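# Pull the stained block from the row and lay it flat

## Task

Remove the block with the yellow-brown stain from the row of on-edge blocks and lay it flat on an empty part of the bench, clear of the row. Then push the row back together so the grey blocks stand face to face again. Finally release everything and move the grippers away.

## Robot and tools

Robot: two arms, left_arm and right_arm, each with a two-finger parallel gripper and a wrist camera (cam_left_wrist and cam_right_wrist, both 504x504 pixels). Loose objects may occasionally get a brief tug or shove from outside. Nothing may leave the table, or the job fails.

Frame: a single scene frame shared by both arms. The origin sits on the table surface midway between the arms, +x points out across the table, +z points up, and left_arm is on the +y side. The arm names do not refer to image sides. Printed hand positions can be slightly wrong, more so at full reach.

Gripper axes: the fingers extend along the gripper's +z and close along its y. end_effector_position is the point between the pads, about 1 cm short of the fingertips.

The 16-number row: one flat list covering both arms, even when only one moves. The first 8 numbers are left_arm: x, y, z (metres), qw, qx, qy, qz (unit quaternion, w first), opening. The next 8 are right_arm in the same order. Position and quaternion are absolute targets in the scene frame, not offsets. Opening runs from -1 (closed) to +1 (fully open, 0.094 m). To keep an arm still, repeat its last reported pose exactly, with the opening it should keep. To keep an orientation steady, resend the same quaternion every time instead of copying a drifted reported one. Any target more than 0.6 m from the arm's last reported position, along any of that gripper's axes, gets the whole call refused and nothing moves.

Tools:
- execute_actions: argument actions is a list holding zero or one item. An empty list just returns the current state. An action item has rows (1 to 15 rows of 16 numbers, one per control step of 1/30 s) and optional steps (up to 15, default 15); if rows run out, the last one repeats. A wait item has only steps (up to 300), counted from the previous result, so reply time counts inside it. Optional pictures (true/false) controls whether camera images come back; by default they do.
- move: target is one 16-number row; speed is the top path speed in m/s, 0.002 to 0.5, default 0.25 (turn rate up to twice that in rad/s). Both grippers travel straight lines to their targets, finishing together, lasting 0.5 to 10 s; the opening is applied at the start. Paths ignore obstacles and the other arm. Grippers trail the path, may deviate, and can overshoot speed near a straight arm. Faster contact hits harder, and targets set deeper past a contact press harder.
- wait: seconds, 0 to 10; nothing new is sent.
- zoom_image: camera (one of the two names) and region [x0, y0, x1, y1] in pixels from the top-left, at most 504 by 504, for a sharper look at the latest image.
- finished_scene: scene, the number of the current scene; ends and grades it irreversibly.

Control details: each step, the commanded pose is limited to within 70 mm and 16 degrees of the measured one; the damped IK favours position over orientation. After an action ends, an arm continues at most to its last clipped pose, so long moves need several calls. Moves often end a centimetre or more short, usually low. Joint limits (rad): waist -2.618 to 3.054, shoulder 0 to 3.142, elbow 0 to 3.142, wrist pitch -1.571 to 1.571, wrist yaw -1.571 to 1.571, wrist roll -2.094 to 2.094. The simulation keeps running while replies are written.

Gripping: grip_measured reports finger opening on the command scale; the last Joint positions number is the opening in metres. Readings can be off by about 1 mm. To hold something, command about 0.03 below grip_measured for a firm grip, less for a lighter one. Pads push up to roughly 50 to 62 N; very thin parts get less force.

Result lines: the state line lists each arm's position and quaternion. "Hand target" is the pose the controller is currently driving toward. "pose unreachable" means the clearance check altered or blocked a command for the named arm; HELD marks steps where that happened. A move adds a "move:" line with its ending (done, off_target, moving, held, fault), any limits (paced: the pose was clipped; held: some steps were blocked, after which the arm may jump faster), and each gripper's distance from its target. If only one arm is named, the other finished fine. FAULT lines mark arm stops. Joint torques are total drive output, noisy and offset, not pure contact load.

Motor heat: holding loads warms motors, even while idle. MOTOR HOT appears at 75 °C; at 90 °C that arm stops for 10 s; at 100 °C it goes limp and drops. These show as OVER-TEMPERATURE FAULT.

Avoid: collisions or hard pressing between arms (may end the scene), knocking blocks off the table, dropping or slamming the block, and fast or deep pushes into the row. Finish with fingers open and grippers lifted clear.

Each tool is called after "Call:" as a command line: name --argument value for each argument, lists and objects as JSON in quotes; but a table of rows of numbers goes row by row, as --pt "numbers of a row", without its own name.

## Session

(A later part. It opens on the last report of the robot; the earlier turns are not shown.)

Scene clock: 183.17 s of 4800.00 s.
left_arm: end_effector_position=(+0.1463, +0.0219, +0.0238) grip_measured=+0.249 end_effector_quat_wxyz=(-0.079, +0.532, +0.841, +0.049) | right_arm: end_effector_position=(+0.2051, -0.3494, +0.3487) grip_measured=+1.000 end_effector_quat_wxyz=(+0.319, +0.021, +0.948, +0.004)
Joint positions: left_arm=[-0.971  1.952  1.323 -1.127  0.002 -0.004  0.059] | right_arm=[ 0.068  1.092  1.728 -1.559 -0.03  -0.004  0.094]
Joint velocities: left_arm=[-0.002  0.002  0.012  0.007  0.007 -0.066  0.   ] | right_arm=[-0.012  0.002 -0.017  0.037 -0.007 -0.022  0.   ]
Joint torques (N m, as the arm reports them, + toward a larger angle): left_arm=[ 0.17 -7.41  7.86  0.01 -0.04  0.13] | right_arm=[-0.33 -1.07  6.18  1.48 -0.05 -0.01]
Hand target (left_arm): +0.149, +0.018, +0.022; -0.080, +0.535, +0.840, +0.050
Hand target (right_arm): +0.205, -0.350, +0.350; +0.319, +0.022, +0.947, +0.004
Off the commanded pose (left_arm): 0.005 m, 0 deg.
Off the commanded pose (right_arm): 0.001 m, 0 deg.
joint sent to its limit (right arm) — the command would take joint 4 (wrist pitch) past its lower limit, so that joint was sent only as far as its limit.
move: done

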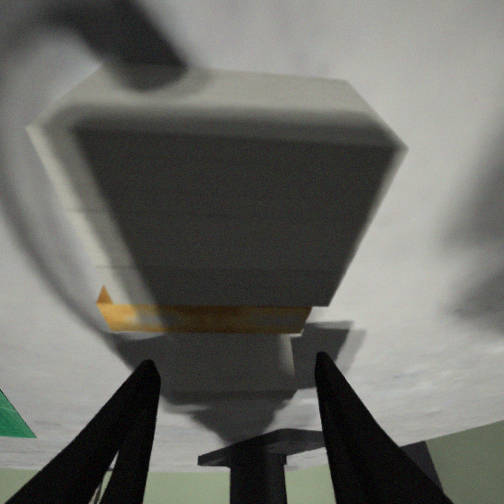

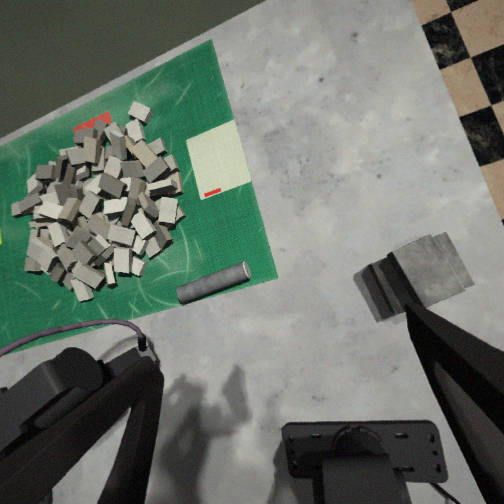

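Call:
move --target '[0.165,-0.010,0.055,0,0.559,0.829,0,0.3, 0.205,-0.35,0.35,0.319,0.022,0.948,0.004,1]' --speed 0.05

Call:
move --target '[0.170,-0.020,0.018,0,0.559,0.829,0,0.3, 0.205,-0.35,0.35,0.319,0.022,0.948,0.004,1]' --speed 0.03

Call:
zoom_image --camera "cam_left_wrist" --region '[110, 230, 380, 500]'

Scene clock: 197.73 s of 4800.00 s.
left_arm: end_effector_position=(+0.1552, +0.0030, +0.0409) grip_measured=+0.299 end_effector_quat_wxyz=(-0.034, +0.556, +0.830, +0.019) | right_arm: end_effector_position=(+0.2051, -0.3494, +0.3487) grip_measured=+1.000 end_effector_quat_wxyz=(+0.319, +0.021, +0.948, +0.004)
Joint positions: left_arm=[-0.971  1.905  1.344 -1.088  0.002  0.049  0.061] | right_arm=[ 0.068  1.092  1.728 -1.559 -0.03  -0.004  0.094]
Joint velocities: left_arm=[-0.027  0.017  0.007  0.051 -0.037  0.022 -0.001] | right_arm=[ 0.007 -0.017 -0.017  0.066 -0.095 -0.051  0.   ]
Joint torques (N m, as the arm reports them, + toward a larger angle): left_arm=[  0.67 -11.51   8.33   0.43  -0.07   0.11] | right_arm=[-0.43 -0.96  6.12  1.49 -0.01  0.01]
Hand target (left_arm): +0.165, -0.010, +0.056; +0.000, +0.558, +0.830, +0.000
Hand target (right_arm): +0.205, -0.350, +0.350; +0.319, +0.022, +0.947, +0.004
Off the commanded pose (left_arm): 0.022 m, 4 deg.
Off the commanded pose (right_arm): 0.001 m, 0 deg.
joint sent to its limit (right arm) — the command would take joint 4 (wrist pitch) past its lower limit, so that joint was sent only as far as its limit.
After step 90, 9.33 s passed at rest.
move: off_target (left_arm)

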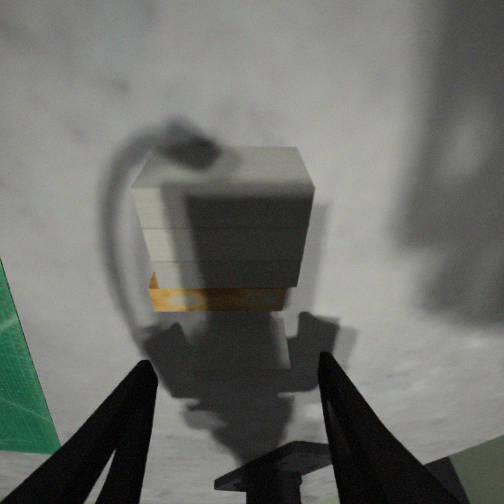

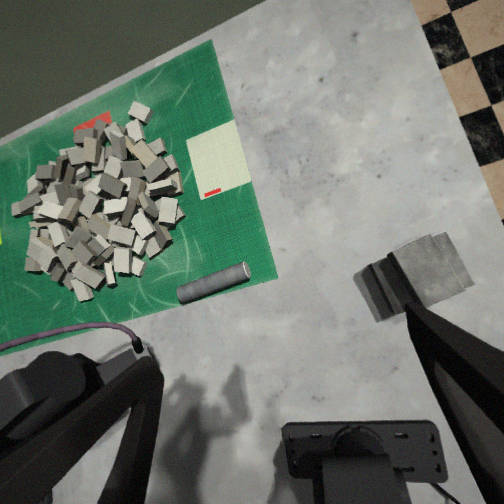

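Scene clock: 199.37 s of 4800.00 s.
left_arm: end_effector_position=(+0.1667, -0.0214, +0.0264) grip_measured=+0.299 end_effector_quat_wxyz=(+0.001, +0.558, +0.830, -0.002) | right_arm: end_effector_position=(+0.2051, -0.3494, +0.3487) grip_measured=+1.000 end_effector_quat_wxyz=(+0.319, +0.021, +0.948, +0.004)
Joint positions: left_arm=[-0.971  1.946  1.344 -0.964  0.002  0.052  0.061] | right_arm=[ 0.068  1.092  1.728 -1.559 -0.03  -0.004  0.094]
Joint velocities: left_arm=[ 0.007 -0.002  0.002  0.037  0.037 -0.066 -0.001] | right_arm=[-0.002 -0.007  0.007  0.022  0.007  0.007  0.   ]
Joint torques (N m, as the arm reports them, + toward a larger angle): left_arm=[ 0.71 -8.38  5.17  0.62 -0.04  0.15] | right_arm=[-0.49 -0.99  6.19  1.51 -0.05  0.04]
Hand target (left_arm): +0.170, -0.020, +0.018; -0.000, +0.559, +0.829, +0.000
Hand target (right_arm): +0.205, -0.350, +0.350; +0.319, +0.022, +0.947, +0.004
Off the commanded pose (left_arm): 0.009 m, 0 deg.
Off the commanded pose (right_arm): 0.001 m, 0 deg.
joint sent to its limit (right arm) — the command would take joint 4 (wrist pitch) past its lower limit, so that joint was sent only as far as its limit.
move: done

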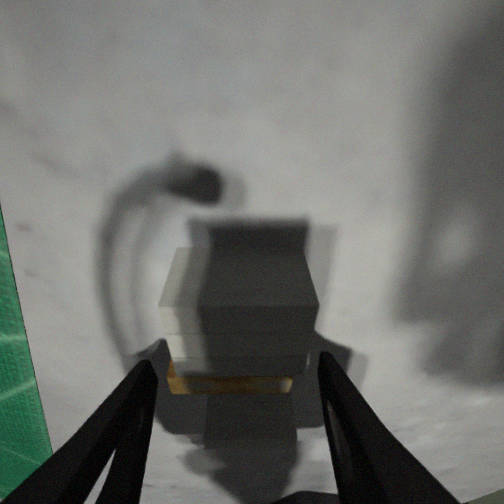

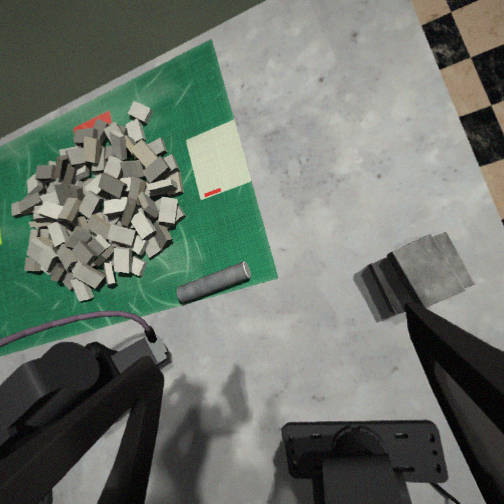

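Region (110, 230, 380, 500) of cam_left_wrist's 504x504 image, scaled by 1.867, with more detail than that image has.

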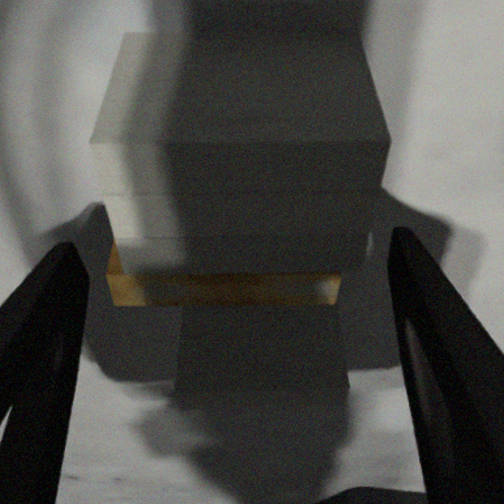

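Call:
move --target '[0.168,-0.017,0.015,0,0.559,0.829,0,0.05, 0.205,-0.35,0.35,0.319,0.022,0.948,0.004,1]' --speed 0.01

Scene clock: 205.07 s of 4800.00 s.
left_arm: end_effector_position=(+0.1644, -0.0166, +0.0199) grip_measured=+0.051 end_effector_quat_wxyz=(-0.004, +0.558, +0.830, +0.001) | right_arm: end_effector_position=(+0.2051, -0.3494, +0.3487) grip_measured=+1.000 end_effector_quat_wxyz=(+0.319, +0.021, +0.948, +0.004)
Joint positions: left_arm=[-0.971  1.946  1.316 -0.948  0.002  0.052  0.049] | right_arm=[ 0.068  1.092  1.728 -1.559 -0.03  -0.004  0.094]
Joint velocities: left_arm=[ 0.002 -0.002  0.002 -0.022 -0.007  0.022 -0.   ] | right_arm=[ 0.007 -0.002 -0.002 -0.051  0.022  0.022  0.   ]
Joint torques (N m, as the arm reports them, + toward a larger angle): left_arm=[ 0.76 -8.89  5.44  0.61 -0.07  0.16] | right_arm=[-0.49 -1.03  6.01  1.51 -0.07  0.01]
Hand target (left_arm): +0.168, -0.017, +0.015; -0.000, +0.559, +0.829, +0.000
Hand target (right_arm): +0.205, -0.350, +0.350; +0.319, +0.022, +0.947, +0.004
Off the commanded pose (left_arm): 0.006 m, 0 deg.
Off the commanded pose (right_arm): 0.001 m, 0 deg.
joint sent to its limit (right arm) — the command would take joint 4 (wrist pitch) past its lower limit, so that joint was sent only as far as its limit.
After step 90, 1.23 s passed at rest.
move: done

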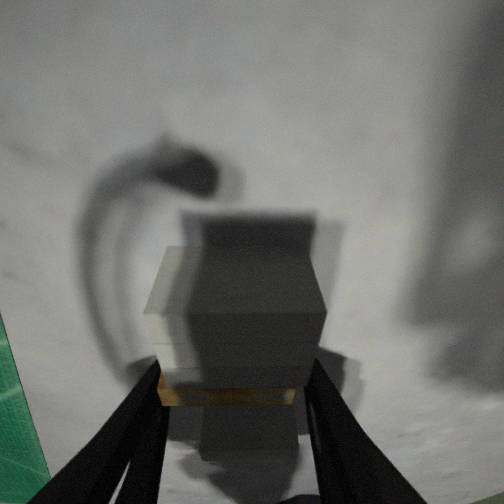

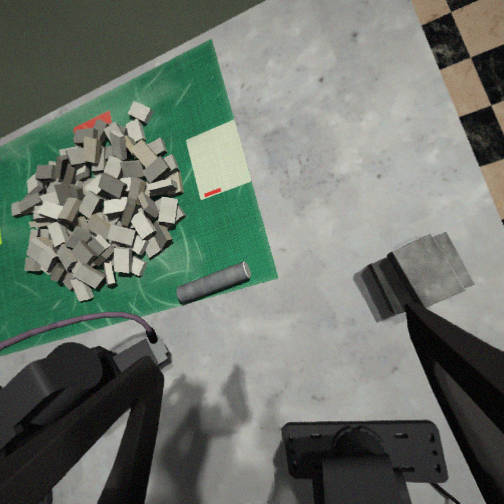

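Call:
move --target '[0.168,-0.017,0.015,0,0.559,0.829,0,-0.2, 0.205,-0.35,0.35,0.319,0.022,0.948,0.004,1]' --speed 0.01

Call:
move --target '[0.166,-0.013,0.085,0,0.559,0.829,0,-0.2, 0.205,-0.35,0.35,0.319,0.022,0.948,0.004,1]' --speed 0.04

Scene clock: 212.20 s of 4800.00 s.
left_arm: end_effector_position=(+0.1645, -0.0171, +0.0199) grip_measured=-0.168 end_effector_quat_wxyz=(-0.003, +0.558, +0.830, +0.000) | right_arm: end_effector_position=(+0.2051, -0.3494, +0.3487) grip_measured=+1.000 end_effector_quat_wxyz=(+0.319, +0.021, +0.948, +0.004)
Joint positions: left_arm=[-0.971  1.946  1.316 -0.946  0.003  0.053  0.039] | right_arm=[ 0.068  1.092  1.728 -1.559 -0.03  -0.004  0.094]
Joint velocities: left_arm=[-0.007  0.007 -0.007  0.022  0.007 -0.022  0.001] | right_arm=[-0.002 -0.007  0.002 -0.022  0.037 -0.007  0.   ]
Joint torques (N m, as the arm reports them, + toward a larger angle): left_arm=[ 0.65 -8.97  5.45  0.6  -0.04  0.14] | right_arm=[-0.45 -0.99  6.12  1.48 -0.03  0.02]
Hand target (left_arm): +0.168, -0.017, +0.015; -0.000, +0.559, +0.829, +0.000
Hand target (right_arm): +0.205, -0.350, +0.350; +0.319, +0.022, +0.947, +0.004
Off the commanded pose (left_arm): 0.006 m, 0 deg.
Off the commanded pose (right_arm): 0.001 m, 0 deg.
joint sent to its limit (right arm) — the command would take joint 4 (wrist pitch) past its lower limit, so that joint was sent only as far as its limit.
After step 90, 3.30 s passed at rest.
move: done

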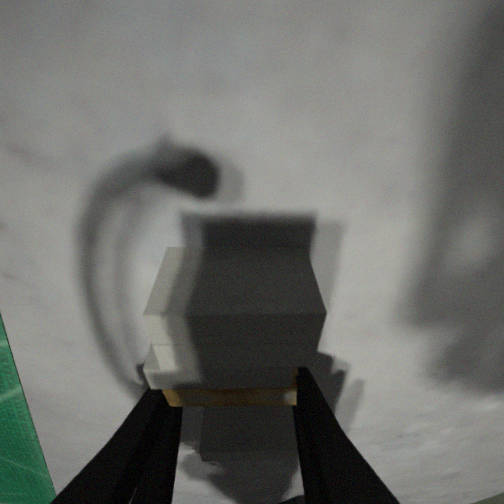

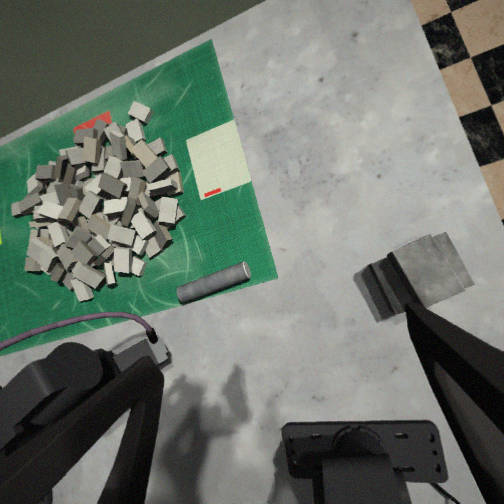

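Scene clock: 214.27 s of 4800.00 s.
left_arm: end_effector_position=(+0.1605, -0.0086, +0.0676) grip_measured=-0.168 end_effector_quat_wxyz=(-0.021, +0.558, +0.829, +0.011) | right_arm: end_effector_position=(+0.2051, -0.3494, +0.3487) grip_measured=+1.000 end_effector_quat_wxyz=(+0.319, +0.021, +0.948, +0.004)
Joint positions: left_arm=[-0.971  1.897  1.445 -1.167  0.003  0.053  0.039] | right_arm=[ 0.068  1.092  1.728 -1.559 -0.03  -0.004  0.094]
Joint velocities: left_arm=[-0.002 -0.007  0.002 -0.022 -0.051 -0.022  0.   ] | right_arm=[-0.002  0.007  0.012  0.007 -0.066  0.007  0.   ]
Joint torques (N m, as the arm reports them, + toward a larger angle): left_arm=[  0.57 -11.94   8.89   0.23  -0.06   0.13] | right_arm=[-0.54 -1.19  6.09  1.49 -0.04 -0.02]
Hand target (left_arm): +0.166, -0.013, +0.085; +0.000, +0.559, +0.829, +0.000
Hand target (right_arm): +0.205, -0.350, +0.350; +0.319, +0.022, +0.947, +0.004
Off the commanded pose (left_arm): 0.019 m, 3 deg.
Off the commanded pose (right_arm): 0.001 m, 0 deg.
joint sent to its limit (right arm) — the command would take joint 4 (wrist pitch) past its lower limit, so that joint was sent only as far as its limit.
move: off_target (left_arm)

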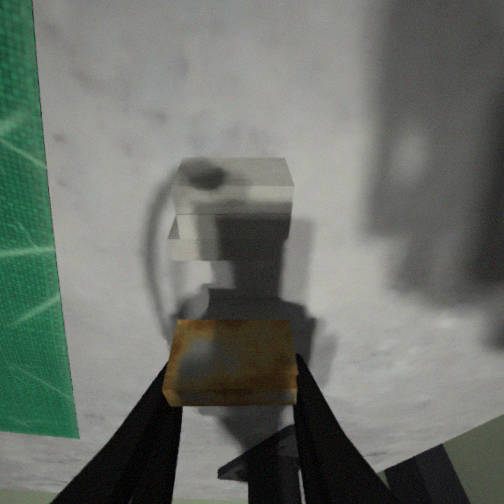

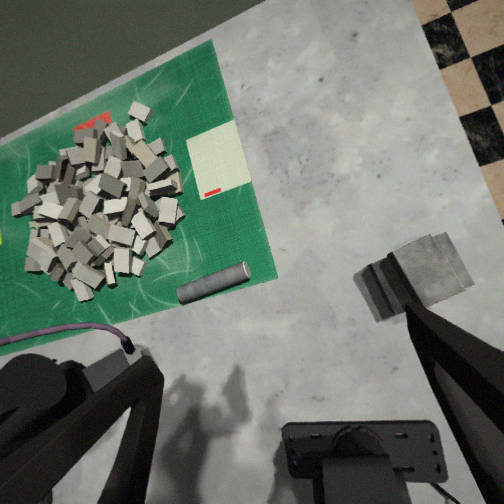

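Call:
move --target '[0.04,-0.08,0.09,0.299,0.641,0.641,-0.299,-0.2, 0.205,-0.35,0.35,0.319,0.022,0.948,0.004,1]' --speed 0.12

Call:
move --target '[0.04,-0.08,0.025,0.299,0.641,0.641,-0.299,-0.2, 0.205,-0.35,0.35,0.319,0.022,0.948,0.004,1]' --speed 0.04

Scene clock: 238.80 s of 4800.00 s.
left_arm: end_effector_position=(+0.0402, -0.0718, +0.0759) grip_measured=-0.168 end_effector_quat_wxyz=(+0.277, +0.646, +0.654, -0.280) | right_arm: end_effector_position=(+0.2051, -0.3494, +0.3487) grip_measured=+1.000 end_effector_quat_wxyz=(+0.319, +0.021, +0.948, +0.004)
Joint positions: left_arm=[-1.314  1.405  0.616  0.025  0.068  0.053  0.039] | right_arm=[ 0.068  1.092  1.728 -1.559 -0.03  -0.004  0.094]
Joint velocities: left_arm=[-0.002  0.007 -0.002  0.081  0.007 -0.037 -0.   ] | right_arm=[ 0.007  0.002  0.007 -0.037  0.022 -0.022  0.   ]
Joint torques (N m, as the arm reports them, + toward a larger angle): left_arm=[-0.52 -7.26  7.05  1.99 -0.02 -0.08] | right_arm=[-0.45 -1.01  5.93  1.48 -0.02  0.01]
Hand target (left_arm): +0.039, -0.079, +0.093; +0.299, +0.636, +0.644, -0.301
Hand target (right_arm): +0.205, -0.350, +0.350; +0.319, +0.022, +0.947, +0.004
Off the commanded pose (left_arm): 0.016 m, 4 deg.
Off the commanded pose (right_arm): 0.001 m, 0 deg.
joint sent to its limit (right arm) — the command would take joint 4 (wrist pitch) past its lower limit, so that joint was sent only as far as its limit.
After step 90, 16.77 s passed at rest.
move: off_target (left_arm)

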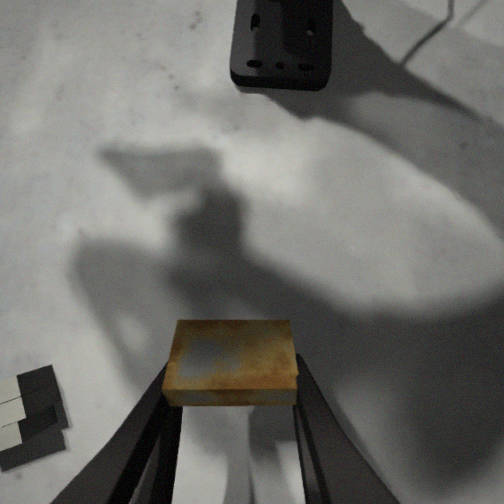

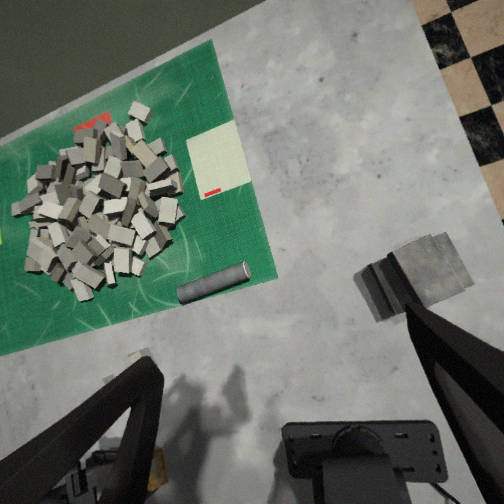

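Scene clock: 240.70 s of 4800.00 s.
left_arm: end_effector_position=(+0.0406, -0.0753, +0.0237) grip_measured=-0.168 end_effector_quat_wxyz=(+0.290, +0.641, +0.648, -0.291) | right_arm: end_effector_position=(+0.2051, -0.3494, +0.3487) grip_measured=+1.000 end_effector_quat_wxyz=(+0.319, +0.021, +0.948, +0.004)
Joint positions: left_arm=[-1.314  1.599  0.481  0.392  0.068  0.053  0.039] | right_arm=[ 0.068  1.092  1.728 -1.559 -0.03  -0.004  0.094]
Joint velocities: left_arm=[-0.007  0.007 -0.017 -0.022  0.007  0.007 -0.   ] | right_arm=[-0.027 -0.002  0.002  0.051  0.037 -0.051  0.   ]
Joint torques (N m, as the arm reports them, + toward a larger angle): left_arm=[ 0.07 -4.5   5.5   2.08  0.04  0.12] | right_arm=[-0.37 -1.16  6.21  1.53 -0.04  0.  ]
Hand target (left_arm): +0.040, -0.079, +0.025; +0.299, +0.641, +0.641, -0.299
Hand target (right_arm): +0.205, -0.350, +0.350; +0.319, +0.022, +0.947, +0.004
Off the commanded pose (left_arm): 0.005 m, 2 deg.
Off the commanded pose (right_arm): 0.001 m, 0 deg.
joint sent to its limit (right arm) — the command would take joint 4 (wrist pitch) past its lower limit, so that joint was sent only as far as its limit.
move: done

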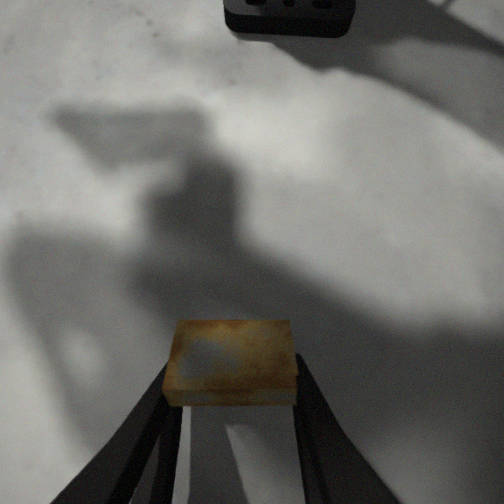

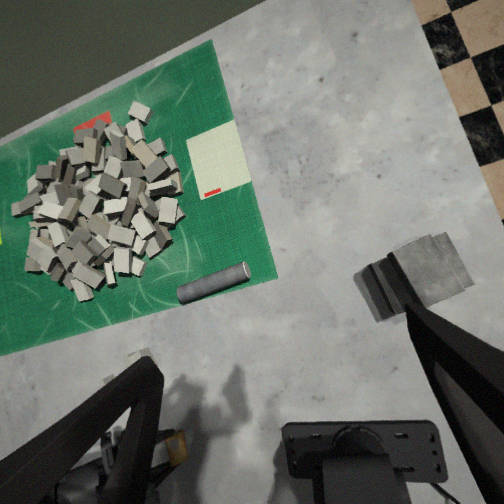

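Call:
move --target '[0.04,-0.08,0.014,0.38,0.596,0.596,-0.38,-0.2, 0.205,-0.35,0.35,0.319,0.022,0.948,0.004,1]' --speed 0.05

Call:
move --target '[0.04,-0.08,0.014,0.38,0.596,0.596,-0.38,0.2, 0.205,-0.35,0.35,0.319,0.022,0.948,0.004,1]' --speed 0.05

Scene clock: 256.30 s of 4800.00 s.
left_arm: end_effector_position=(+0.0387, -0.0805, +0.0147) grip_measured=-0.168 end_effector_quat_wxyz=(+0.378, +0.602, +0.597, -0.373) | right_arm: end_effector_position=(+0.2051, -0.3494, +0.3487) grip_measured=+1.000 end_effector_quat_wxyz=(+0.319, +0.021, +0.948, +0.004)
Joint positions: left_arm=[-1.312  1.887  0.293  1.141  0.086  0.052  0.039] | right_arm=[ 0.068  1.092  1.728 -1.559 -0.03  -0.004  0.094]
Joint velocities: left_arm=[-0.002  0.017 -0.002  0.051 -0.007 -0.007 -0.   ] | right_arm=[ 0.007  0.002 -0.002  0.022 -0.007  0.022  0.   ]
Joint torques (N m, as the arm reports them, + toward a larger angle): left_arm=[ 0.64 -4.82  2.34  2.25  0.12 -0.1 ] | right_arm=[-0.4  -1.03  6.09  1.47 -0.07  0.03]
Hand target (left_arm): +0.040, -0.079, +0.015; +0.379, +0.596, +0.597, -0.380
Hand target (right_arm): +0.205, -0.350, +0.350; +0.319, +0.022, +0.947, +0.004
Off the commanded pose (left_arm): 0.002 m, 1 deg.
Off the commanded pose (right_arm): 0.001 m, 0 deg.
joint sent to its limit (right arm) — the command would take joint 4 (wrist pitch) past its lower limit, so that joint was sent only as far as its limit.
After step 90, 9.47 s passed at rest.
move: done

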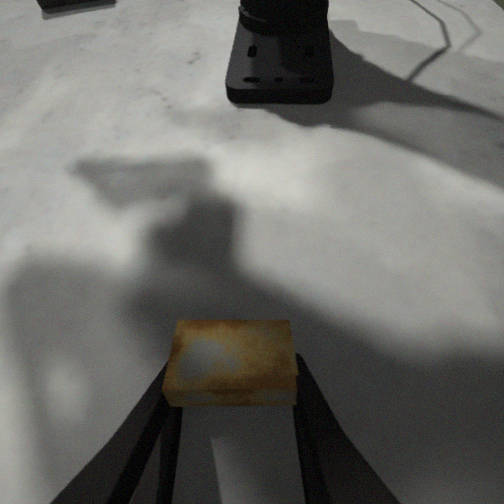

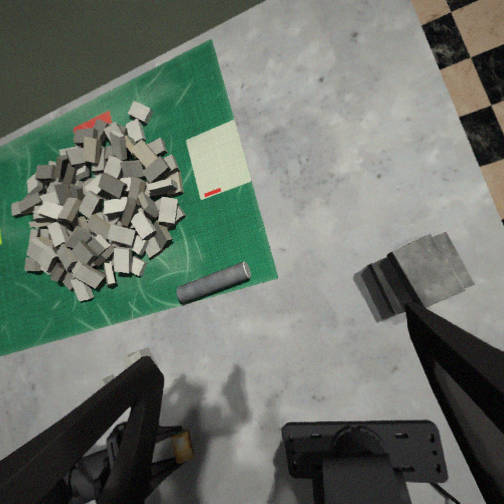

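Scene clock: 257.07 s of 4800.00 s.
left_arm: end_effector_position=(+0.0388, -0.0830, +0.0199) grip_measured=+0.199 end_effector_quat_wxyz=(+0.385, +0.598, +0.592, -0.380) | right_arm: end_effector_position=(+0.2051, -0.3494, +0.3487) grip_measured=+1.000 end_effector_quat_wxyz=(+0.319, +0.021, +0.948, +0.004)
Joint positions: left_arm=[-1.312  1.887  0.293  1.164  0.087  0.052  0.056] | right_arm=[ 0.068  1.092  1.728 -1.559 -0.03  -0.004  0.094]
Joint velocities: left_arm=[-0.012 -0.012 -0.002 -0.037 -0.022  0.022  0.   ] | right_arm=[-0.012  0.002 -0.022  0.007  0.007  0.007  0.   ]
Joint torques (N m, as the arm reports them, + toward a larger angle): left_arm=[ 0.65 -4.34  2.61  2.15  0.09 -0.06] | right_arm=[-0.42 -1.16  6.14  1.48 -0.04  0.  ]
Hand target (left_arm): +0.040, -0.080, +0.014; +0.380, +0.596, +0.597, -0.380
Hand target (right_arm): +0.205, -0.350, +0.350; +0.319, +0.022, +0.947, +0.004
Off the commanded pose (left_arm): 0.007 m, 1 deg.
Off the commanded pose (right_arm): 0.001 m, 0 deg.
joint sent to its limit (right arm) — the command would take joint 4 (wrist pitch) past its lower limit, so that joint was sent only as far as its limit.
move: done

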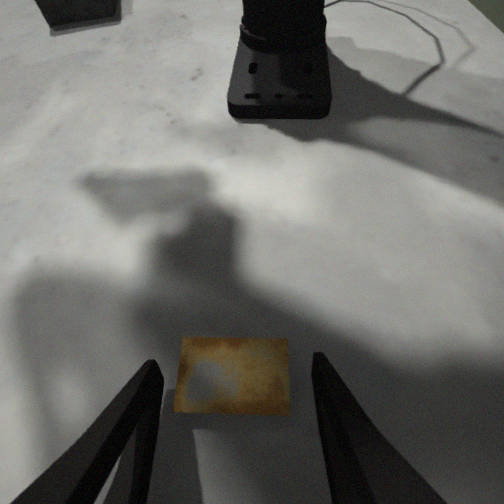

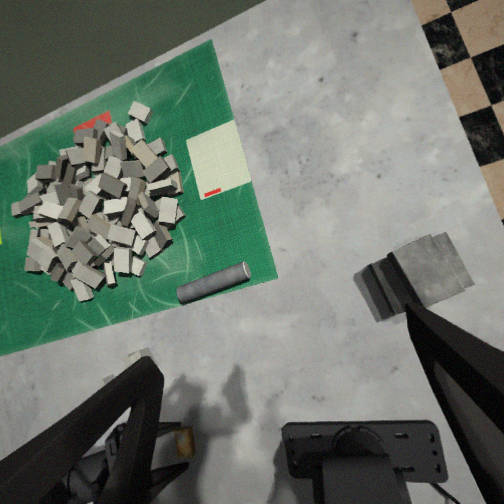

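Call:
move --target '[0.148,0.017,0.10,0,0.559,0.829,0,0.3, 0.205,-0.35,0.35,0.319,0.022,0.948,0.004,1]' --speed 0.15

Call:
move --target '[0.148,0.017,0.016,0,0.559,0.829,0,0.3, 0.205,-0.35,0.35,0.319,0.022,0.948,0.004,1]' --speed 0.05

Scene clock: 268.30 s of 4800.00 s.
left_arm: end_effector_position=(+0.1453, +0.0178, +0.0947) grip_measured=+0.299 end_effector_quat_wxyz=(+0.001, +0.563, +0.826, +0.003) | right_arm: end_effector_position=(+0.2051, -0.3494, +0.3487) grip_measured=+1.000 end_effector_quat_wxyz=(+0.319, +0.021, +0.948, +0.004)
Joint positions: left_arm=[-0.984  1.722  1.336 -1.186 -0.006  0.051  0.061] | right_arm=[ 0.068  1.092  1.728 -1.559 -0.03  -0.004  0.094]
Joint velocities: left_arm=[ 0.007 -0.012 -0.017 -0.022 -0.066 -0.022 -0.   ] | right_arm=[ 0.012 -0.002  0.002  0.022 -0.051  0.007  0.   ]
Joint torques (N m, as the arm reports them, + toward a larger angle): left_arm=[ 0.59 -6.39  9.08  0.35 -0.05  0.11] | right_arm=[-0.3  -0.98  6.41  1.46 -0.04 -0.01]
Hand target (left_arm): +0.150, +0.015, +0.097; +0.002, +0.563, +0.826, +0.005
Hand target (right_arm): +0.205, -0.350, +0.350; +0.319, +0.022, +0.947, +0.004
Off the commanded pose (left_arm): 0.006 m, 1 deg.
Off the commanded pose (right_arm): 0.001 m, 0 deg.
joint sent to its limit (right arm) — the command would take joint 4 (wrist pitch) past its lower limit, so that joint was sent only as far as its limit.
After step 90, 3.63 s passed at rest.
move: done

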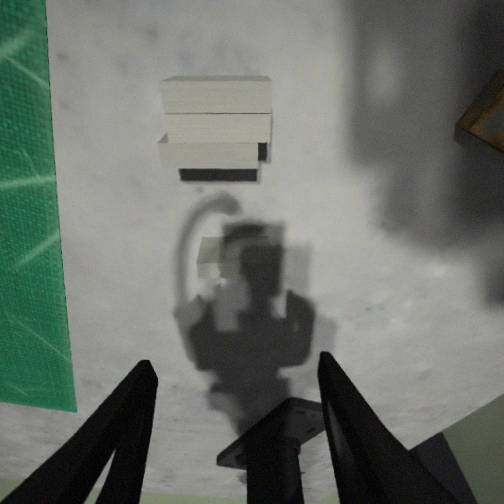

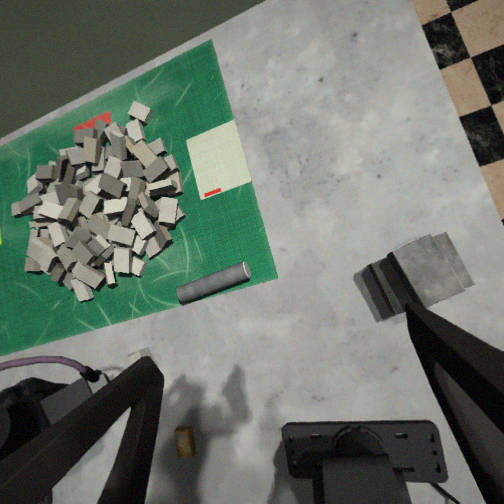

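Scene clock: 270.33 s of 4800.00 s.
left_arm: end_effector_position=(+0.1462, +0.0186, +0.0220) grip_measured=+0.299 end_effector_quat_wxyz=(+0.001, +0.562, +0.827, +0.003) | right_arm: end_effector_position=(+0.2051, -0.3494, +0.3487) grip_measured=+1.000 end_effector_quat_wxyz=(+0.319, +0.021, +0.948, +0.004)
Joint positions: left_arm=[-0.981  1.8    1.129 -0.902 -0.006  0.051  0.061] | right_arm=[ 0.068  1.092  1.728 -1.559 -0.03  -0.004  0.094]
Joint velocities: left_arm=[-0.007  0.017 -0.012 -0.051  0.037 -0.007 -0.   ] | right_arm=[ 0.012 -0.002  0.027 -0.022  0.037  0.11   0.   ]
Joint torques (N m, as the arm reports them, + toward a larger angle): left_arm=[ 0.67 -7.03  5.54  0.58  0.03  0.01] | right_arm=[-0.47 -1.11  6.22  1.5  -0.03 -0.03]
Hand target (left_arm): +0.148, +0.018, +0.016; +0.000, +0.559, +0.829, +0.000
Hand target (right_arm): +0.205, -0.350, +0.350; +0.319, +0.022, +0.947, +0.004
Off the commanded pose (left_arm): 0.006 m, 1 deg.
Off the commanded pose (right_arm): 0.001 m, 0 deg.
joint sent to its limit (right arm) — the command would take joint 4 (wrist pitch) past its lower limit, so that joint was sent only as far as its limit.
move: done

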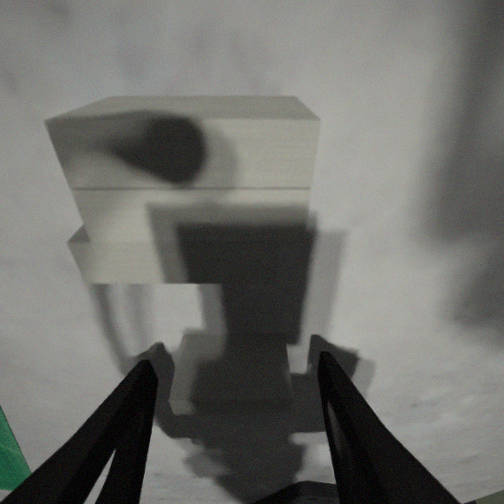

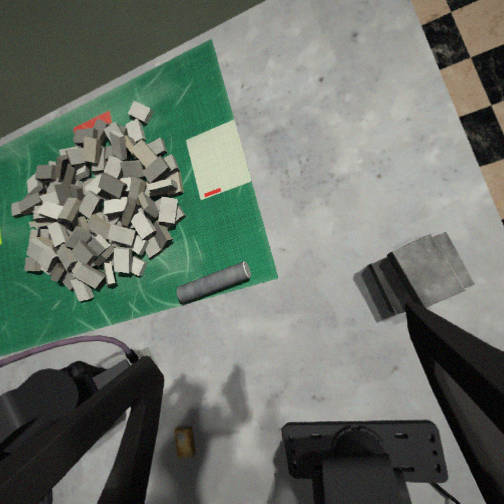

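Call:
move --target '[0.148,0.017,0.016,0,0.559,0.829,0,-0.2, 0.205,-0.35,0.35,0.319,0.022,0.948,0.004,1]' --speed 0.05

Call:
move --target '[0.160,0.0,0.05,0,0.559,0.829,0,-0.2, 0.205,-0.35,0.35,0.319,0.022,0.948,0.004,1]' --speed 0.04

Call:
move --target '[0.167,-0.012,0.018,0,0.559,0.829,0,-0.2, 0.205,-0.35,0.35,0.319,0.022,0.948,0.004,1]' --speed 0.02

Scene clock: 281.00 s of 4800.00 s.
left_arm: end_effector_position=(+0.1465, +0.0182, +0.0220) grip_measured=-0.164 end_effector_quat_wxyz=(+0.002, +0.562, +0.827, +0.003) | right_arm: end_effector_position=(+0.2051, -0.3494, +0.3487) grip_measured=+1.000 end_effector_quat_wxyz=(+0.319, +0.021, +0.948, +0.004)
Joint positions: left_arm=[-0.981  1.8    1.129 -0.9   -0.007  0.051  0.039] | right_arm=[ 0.068  1.092  1.728 -1.559 -0.03  -0.004  0.094]
Joint velocities: left_arm=[ 0.012  0.007 -0.012  0.11  -0.022 -0.037 -0.001] | right_arm=[-0.002 -0.007  0.002 -0.007  0.007 -0.037  0.   ]
Joint torques (N m, as the arm reports them, + toward a larger angle): left_arm=[ 0.61 -6.81  5.67  0.62  0.05  0.02] | right_arm=[-0.52 -1.06  6.09  1.49  0.    0.02]
Hand target (left_arm): +0.148, +0.017, +0.016; -0.000, +0.559, +0.829, +0.000
Hand target (right_arm): +0.205, -0.350, +0.350; +0.319, +0.022, +0.947, +0.004
Off the commanded pose (left_arm): 0.006 m, 1 deg.
Off the commanded pose (right_arm): 0.001 m, 0 deg.
joint sent to its limit (right arm) — the command would take joint 4 (wrist pitch) past its lower limit, so that joint was sent only as far as its limit.
After step 90, 6.97 s passed at rest.
move: done

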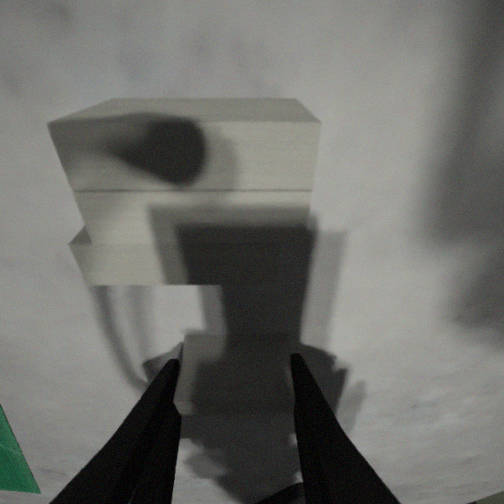

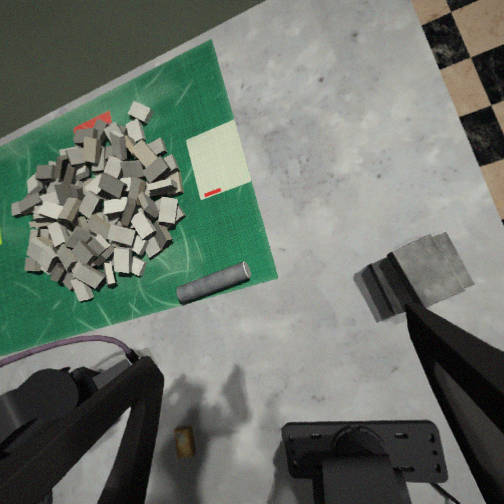

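Scene clock: 282.20 s of 4800.00 s.
left_arm: end_effector_position=(+0.1574, +0.0029, +0.0474) grip_measured=-0.164 end_effector_quat_wxyz=(+0.003, +0.558, +0.830, +0.002) | right_arm: end_effector_position=(+0.2051, -0.3494, +0.3487) grip_measured=+1.000 end_effector_quat_wxyz=(+0.319, +0.021, +0.948, +0.004)
Joint positions: left_arm=[-0.97   1.828  1.273 -1.013 -0.007  0.052  0.039] | right_arm=[ 0.068  1.092  1.728 -1.559 -0.03  -0.004  0.094]
Joint velocities: left_arm=[-0.017  0.002 -0.017 -0.081 -0.051  0.007  0.001] | right_arm=[ 0.017  0.007  0.007  0.037 -0.051  0.051  0.   ]
Joint torques (N m, as the arm reports them, + toward a larger angle): left_arm=[ 0.64 -7.6   8.77  0.36  0.05  0.11] | right_arm=[-0.29 -0.99  6.25  1.52 -0.06  0.  ]
Hand target (left_arm): +0.160, -0.000, +0.050; +0.000, +0.559, +0.829, +0.000
Hand target (right_arm): +0.205, -0.350, +0.350; +0.319, +0.022, +0.947, +0.004
Off the commanded pose (left_arm): 0.005 m, 0 deg.
Off the commanded pose (right_arm): 0.001 m, 0 deg.
joint sent to its limit (right arm) — the command would take joint 4 (wrist pitch) past its lower limit, so that joint was sent only as far as its limit.
move: done

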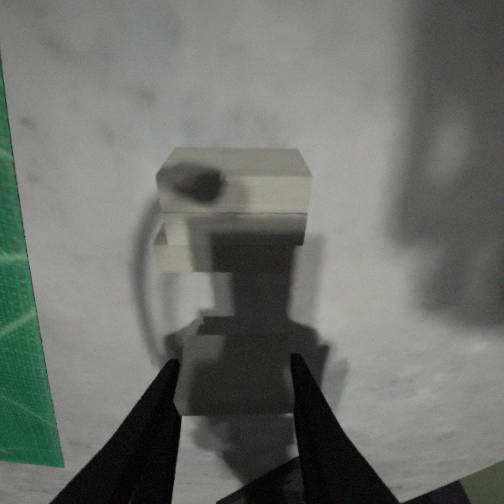

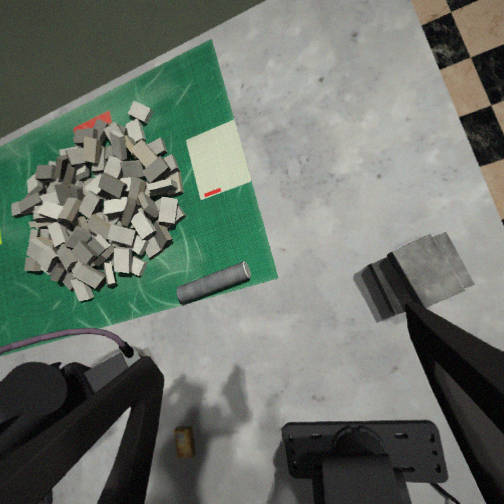

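Scene clock: 284.13 s of 4800.00 s.
left_arm: end_effector_position=(+0.1603, -0.0032, +0.0219) grip_measured=-0.164 end_effector_quat_wxyz=(-0.009, +0.559, +0.829, +0.009) | right_arm: end_effector_position=(+0.2051, -0.3494, +0.3487) grip_measured=+1.000 end_effector_quat_wxyz=(+0.319, +0.021, +0.948, +0.004)
Joint positions: left_arm=[-0.97   1.91   1.273 -0.959 -0.007  0.055  0.039] | right_arm=[ 0.068  1.092  1.728 -1.559 -0.03  -0.004  0.094]
Joint velocities: left_arm=[ 0.002 -0.002 -0.012  0.022  0.066 -0.007 -0.   ] | right_arm=[ 0.007 -0.007 -0.012 -0.007  0.022 -0.066  0.   ]
Joint torques (N m, as the arm reports them, + toward a larger angle): left_arm=[ 0.86 -7.33  7.38  0.66  0.08  0.16] | right_arm=[-0.33 -1.13  6.19  1.51 -0.05 -0.01]
Hand target (left_arm): +0.167, -0.011, +0.018; +0.000, +0.559, +0.829, +0.000
Hand target (right_arm): +0.205, -0.350, +0.350; +0.319, +0.022, +0.947, +0.004
Off the commanded pose (left_arm): 0.012 m, 1 deg.
Off the commanded pose (right_arm): 0.001 m, 0 deg.
joint sent to its limit (right arm) — the command would take joint 4 (wrist pitch) past its lower limit, so that joint was sent only as far as its limit.
move: off_target (left_arm)

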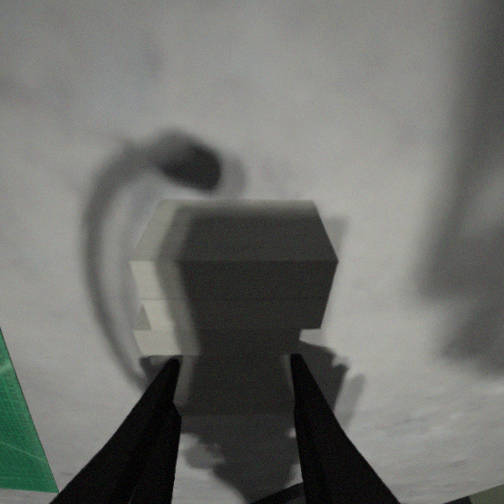

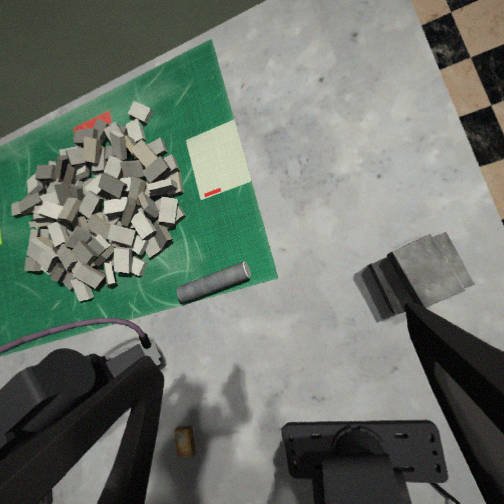

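Call:
move --target '[0.162,-0.005,0.02,0,0.559,0.829,0,0.4, 0.205,-0.35,0.35,0.319,0.022,0.948,0.004,1]' --speed 0.02

Call:
move --target '[0.165,-0.010,0.08,0,0.559,0.829,0,1, 0.205,-0.35,0.35,0.319,0.022,0.948,0.004,1]' --speed 0.08

Call:
move --target '[0.173,-0.029,0.06,0,-0.191,0.982,0,1, 0.205,-0.35,0.35,0.319,0.022,0.948,0.004,1]' --speed 0.25

Scene clock: 291.43 s of 4800.00 s.
left_arm: end_effector_position=(+0.1598, -0.0021, +0.0193) grip_measured=+0.399 end_effector_quat_wxyz=(-0.009, +0.559, +0.829, +0.009) | right_arm: end_effector_position=(+0.2051, -0.3494, +0.3487) grip_measured=+1.000 end_effector_quat_wxyz=(+0.319, +0.021, +0.948, +0.004)
Joint positions: left_arm=[-0.97   1.91   1.262 -0.947 -0.007  0.055  0.066] | right_arm=[ 0.068  1.092  1.728 -1.559 -0.03  -0.004  0.094]
Joint velocities: left_arm=[ 0.002  0.012 -0.017  0.051  0.051 -0.022 -0.001] | right_arm=[-0.007 -0.012 -0.002 -0.051  0.022  0.022  0.   ]
Joint torques (N m, as the arm reports them, + toward a larger angle): left_arm=[ 0.48 -9.92  5.38  0.59  0.06  0.09] | right_arm=[-0.48 -1.28  6.23  1.48 -0.04 -0.01]
Hand target (left_arm): +0.162, -0.005, +0.020; -0.000, +0.559, +0.829, +0.000
Hand target (right_arm): +0.205, -0.350, +0.350; +0.319, +0.022, +0.947, +0.004
Off the commanded pose (left_arm): 0.004 m, 1 deg.
Off the commanded pose (right_arm): 0.001 m, 0 deg.
joint sent to its limit (right arm) — the command would take joint 4 (wrist pitch) past its lower limit, so that joint was sent only as far as its limit.
After step 90, 3.37 s passed at rest.
move: done

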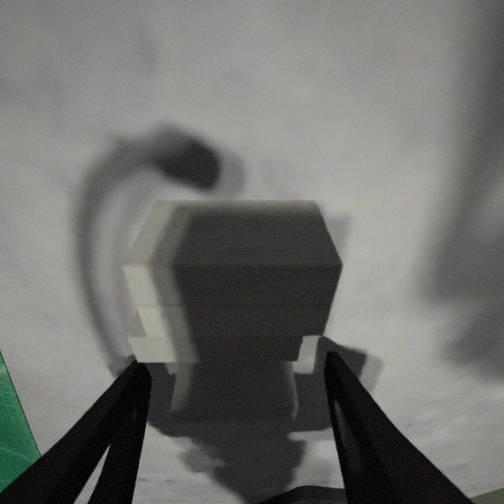

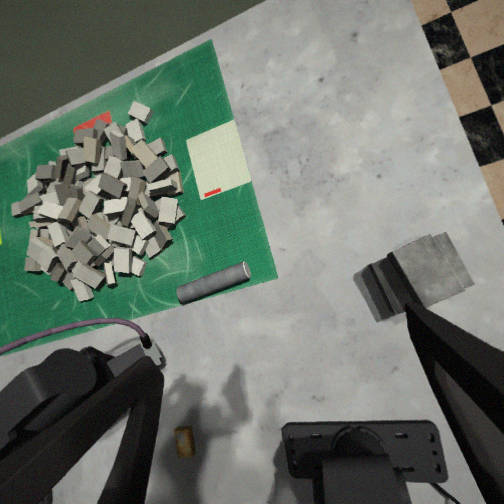

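Scene clock: 292.77 s of 4800.00 s.
left_arm: end_effector_position=(+0.1617, -0.0061, +0.0661) grip_measured=+1.000 end_effector_quat_wxyz=(-0.014, +0.559, +0.829, +0.012) | right_arm: end_effector_position=(+0.2051, -0.3494, +0.3487) grip_measured=+1.000 end_effector_quat_wxyz=(+0.319, +0.021, +0.948, +0.004)
Joint positions: left_arm=[-0.97   1.882  1.419 -1.145 -0.007  0.055  0.094] | right_arm=[ 0.068  1.092  1.728 -1.559 -0.03  -0.004  0.094]
Joint velocities: left_arm=[ 0.002  0.012  0.002 -0.037 -0.095  0.037  0.   ] | right_arm=[ 0.027 -0.017  0.027  0.095 -0.007  0.11   0.   ]
Joint torques (N m, as the arm reports them, + toward a larger angle): left_arm=[  0.66 -11.12   8.44   0.3    0.04   0.1 ] | right_arm=[-0.33 -0.94  6.05  1.5  -0.06 -0.02]
Hand target (left_arm): +0.165, -0.010, +0.080; +0.000, +0.559, +0.829, +0.000
Hand target (right_arm): +0.205, -0.350, +0.350; +0.319, +0.022, +0.947, +0.004
Off the commanded pose (left_arm): 0.015 m, 2 deg.
Off the commanded pose (right_arm): 0.001 m, 0 deg.
joint sent to its limit (right arm) — the command would take joint 4 (wrist pitch) past its lower limit, so that joint was sent only as far as its limit.
move: off_target (left_arm)

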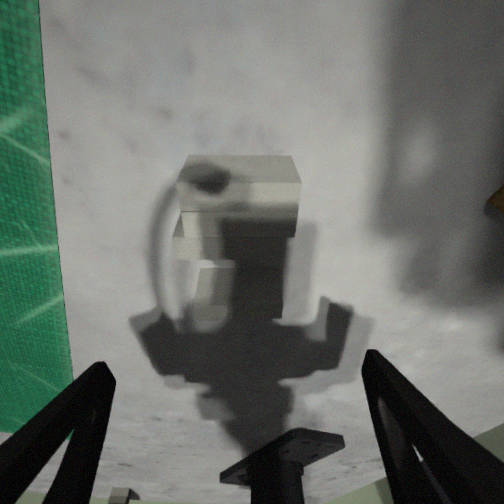

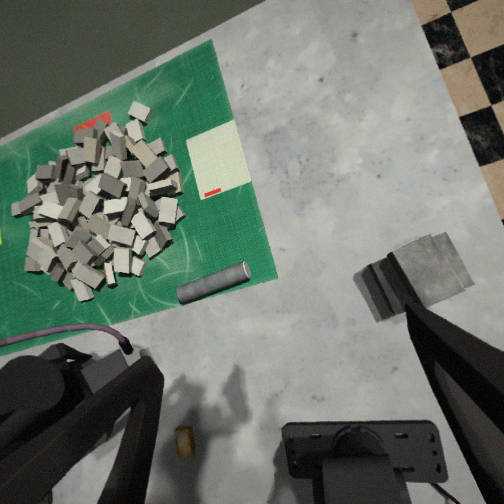

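Scene clock: 296.50 s of 4800.00 s.
left_arm: end_effector_position=(+0.1659, -0.0222, +0.0628) grip_measured=+1.000 end_effector_quat_wxyz=(-0.006, -0.183, +0.983, +0.003) | right_arm: end_effector_position=(+0.2051, -0.3494, +0.3487) grip_measured=+1.000 end_effector_quat_wxyz=(+0.319, +0.021, +0.948, +0.004)
Joint positions: left_arm=[-0.97   1.92   1.459 -1.119  0.01  -1.499  0.094] | right_arm=[ 0.068  1.092  1.728 -1.559 -0.03  -0.004  0.094]
Joint velocities: left_arm=[ 0.002 -0.007 -0.007 -0.037  0.051  0.007  0.   ] | right_arm=[-0.007 -0.007 -0.002  0.022 -0.022 -0.022  0.   ]
Joint torques (N m, as the arm reports them, + toward a larger angle): left_arm=[ 0.47 -7.41  8.88  0.49 -0.11 -0.13] | right_arm=[-0.46 -1.1   6.15  1.49 -0.06 -0.01]
Hand target (left_arm): +0.173, -0.029, +0.060; -0.000, -0.191, +0.982, -0.000
Hand target (right_arm): +0.205, -0.350, +0.350; +0.319, +0.022, +0.947, +0.004
Off the commanded pose (left_arm): 0.010 m, 1 deg.
Off the commanded pose (right_arm): 0.001 m, 0 deg.
joint sent to its limit (right arm) — the command would take joint 4 (wrist pitch) past its lower limit, so that joint was sent only as far as its limit.
move: done

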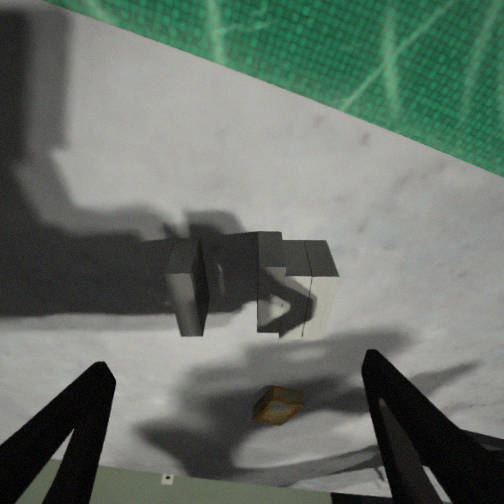

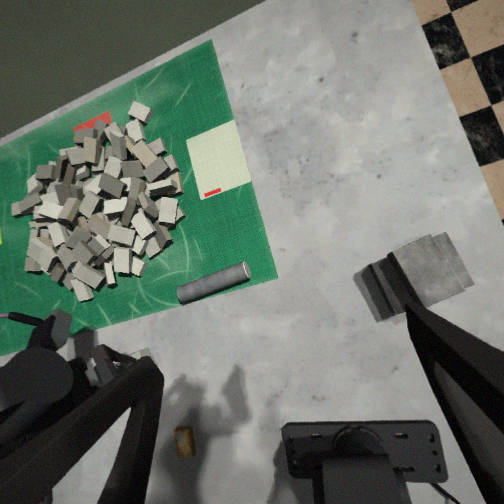

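Call:
move --target '[0.173,-0.030,0.013,0,-0.191,0.982,0,1, 0.205,-0.35,0.35,0.319,0.022,0.948,0.004,1]' --speed 0.04

Scene clock: 302.07 s of 4800.00 s.
left_arm: end_effector_position=(+0.1701, -0.0324, +0.0202) grip_measured=+1.000 end_effector_quat_wxyz=(-0.005, -0.185, +0.983, -0.006) | right_arm: end_effector_position=(+0.2051, -0.3494, +0.3487) grip_measured=+1.000 end_effector_quat_wxyz=(+0.319, +0.021, +0.948, +0.004)
Joint positions: left_arm=[-0.97   1.99   1.38  -0.951  0.013 -1.502  0.094] | right_arm=[ 0.068  1.092  1.728 -1.559 -0.03  -0.004  0.094]
Joint velocities: left_arm=[ 0.022 -0.022 -0.007  0.051  0.007 -0.022  0.   ] | right_arm=[-0.017 -0.007 -0.012 -0.037 -0.007 -0.007  0.   ]
Joint torques (N m, as the arm reports them, + toward a larger angle): left_arm=[ 0.32 -9.    5.56  0.55 -0.14 -0.1 ] | right_arm=[-0.45 -1.2   6.18  1.5  -0.04  0.02]
Hand target (left_arm): +0.173, -0.030, +0.013; +0.000, -0.191, +0.982, +0.000
Hand target (right_arm): +0.205, -0.350, +0.350; +0.319, +0.022, +0.947, +0.004
Off the commanded pose (left_arm): 0.008 m, 1 deg.
Off the commanded pose (right_arm): 0.001 m, 0 deg.
joint sent to its limit (right arm) — the command would take joint 4 (wrist pitch) past its lower limit, so that joint was sent only as far as its limit.
After step 90, 0.93 s passed at rest.
move: done

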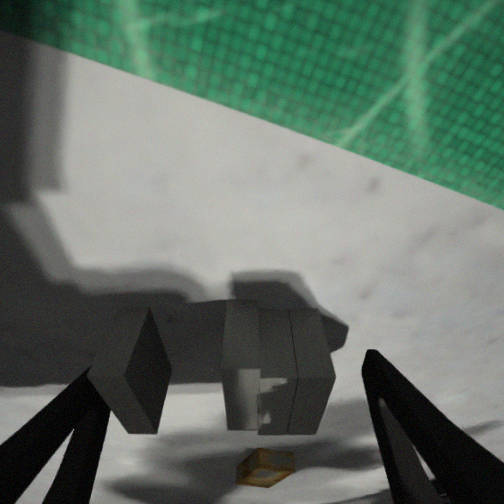

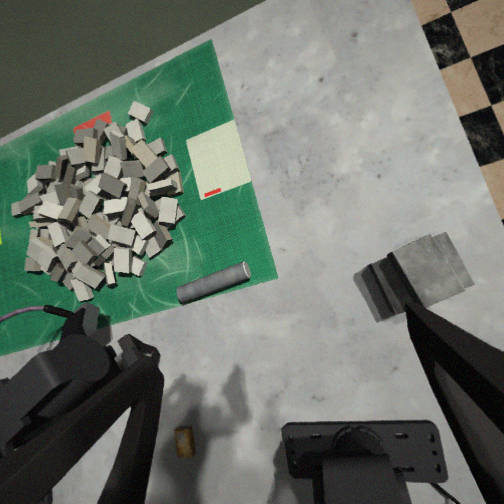

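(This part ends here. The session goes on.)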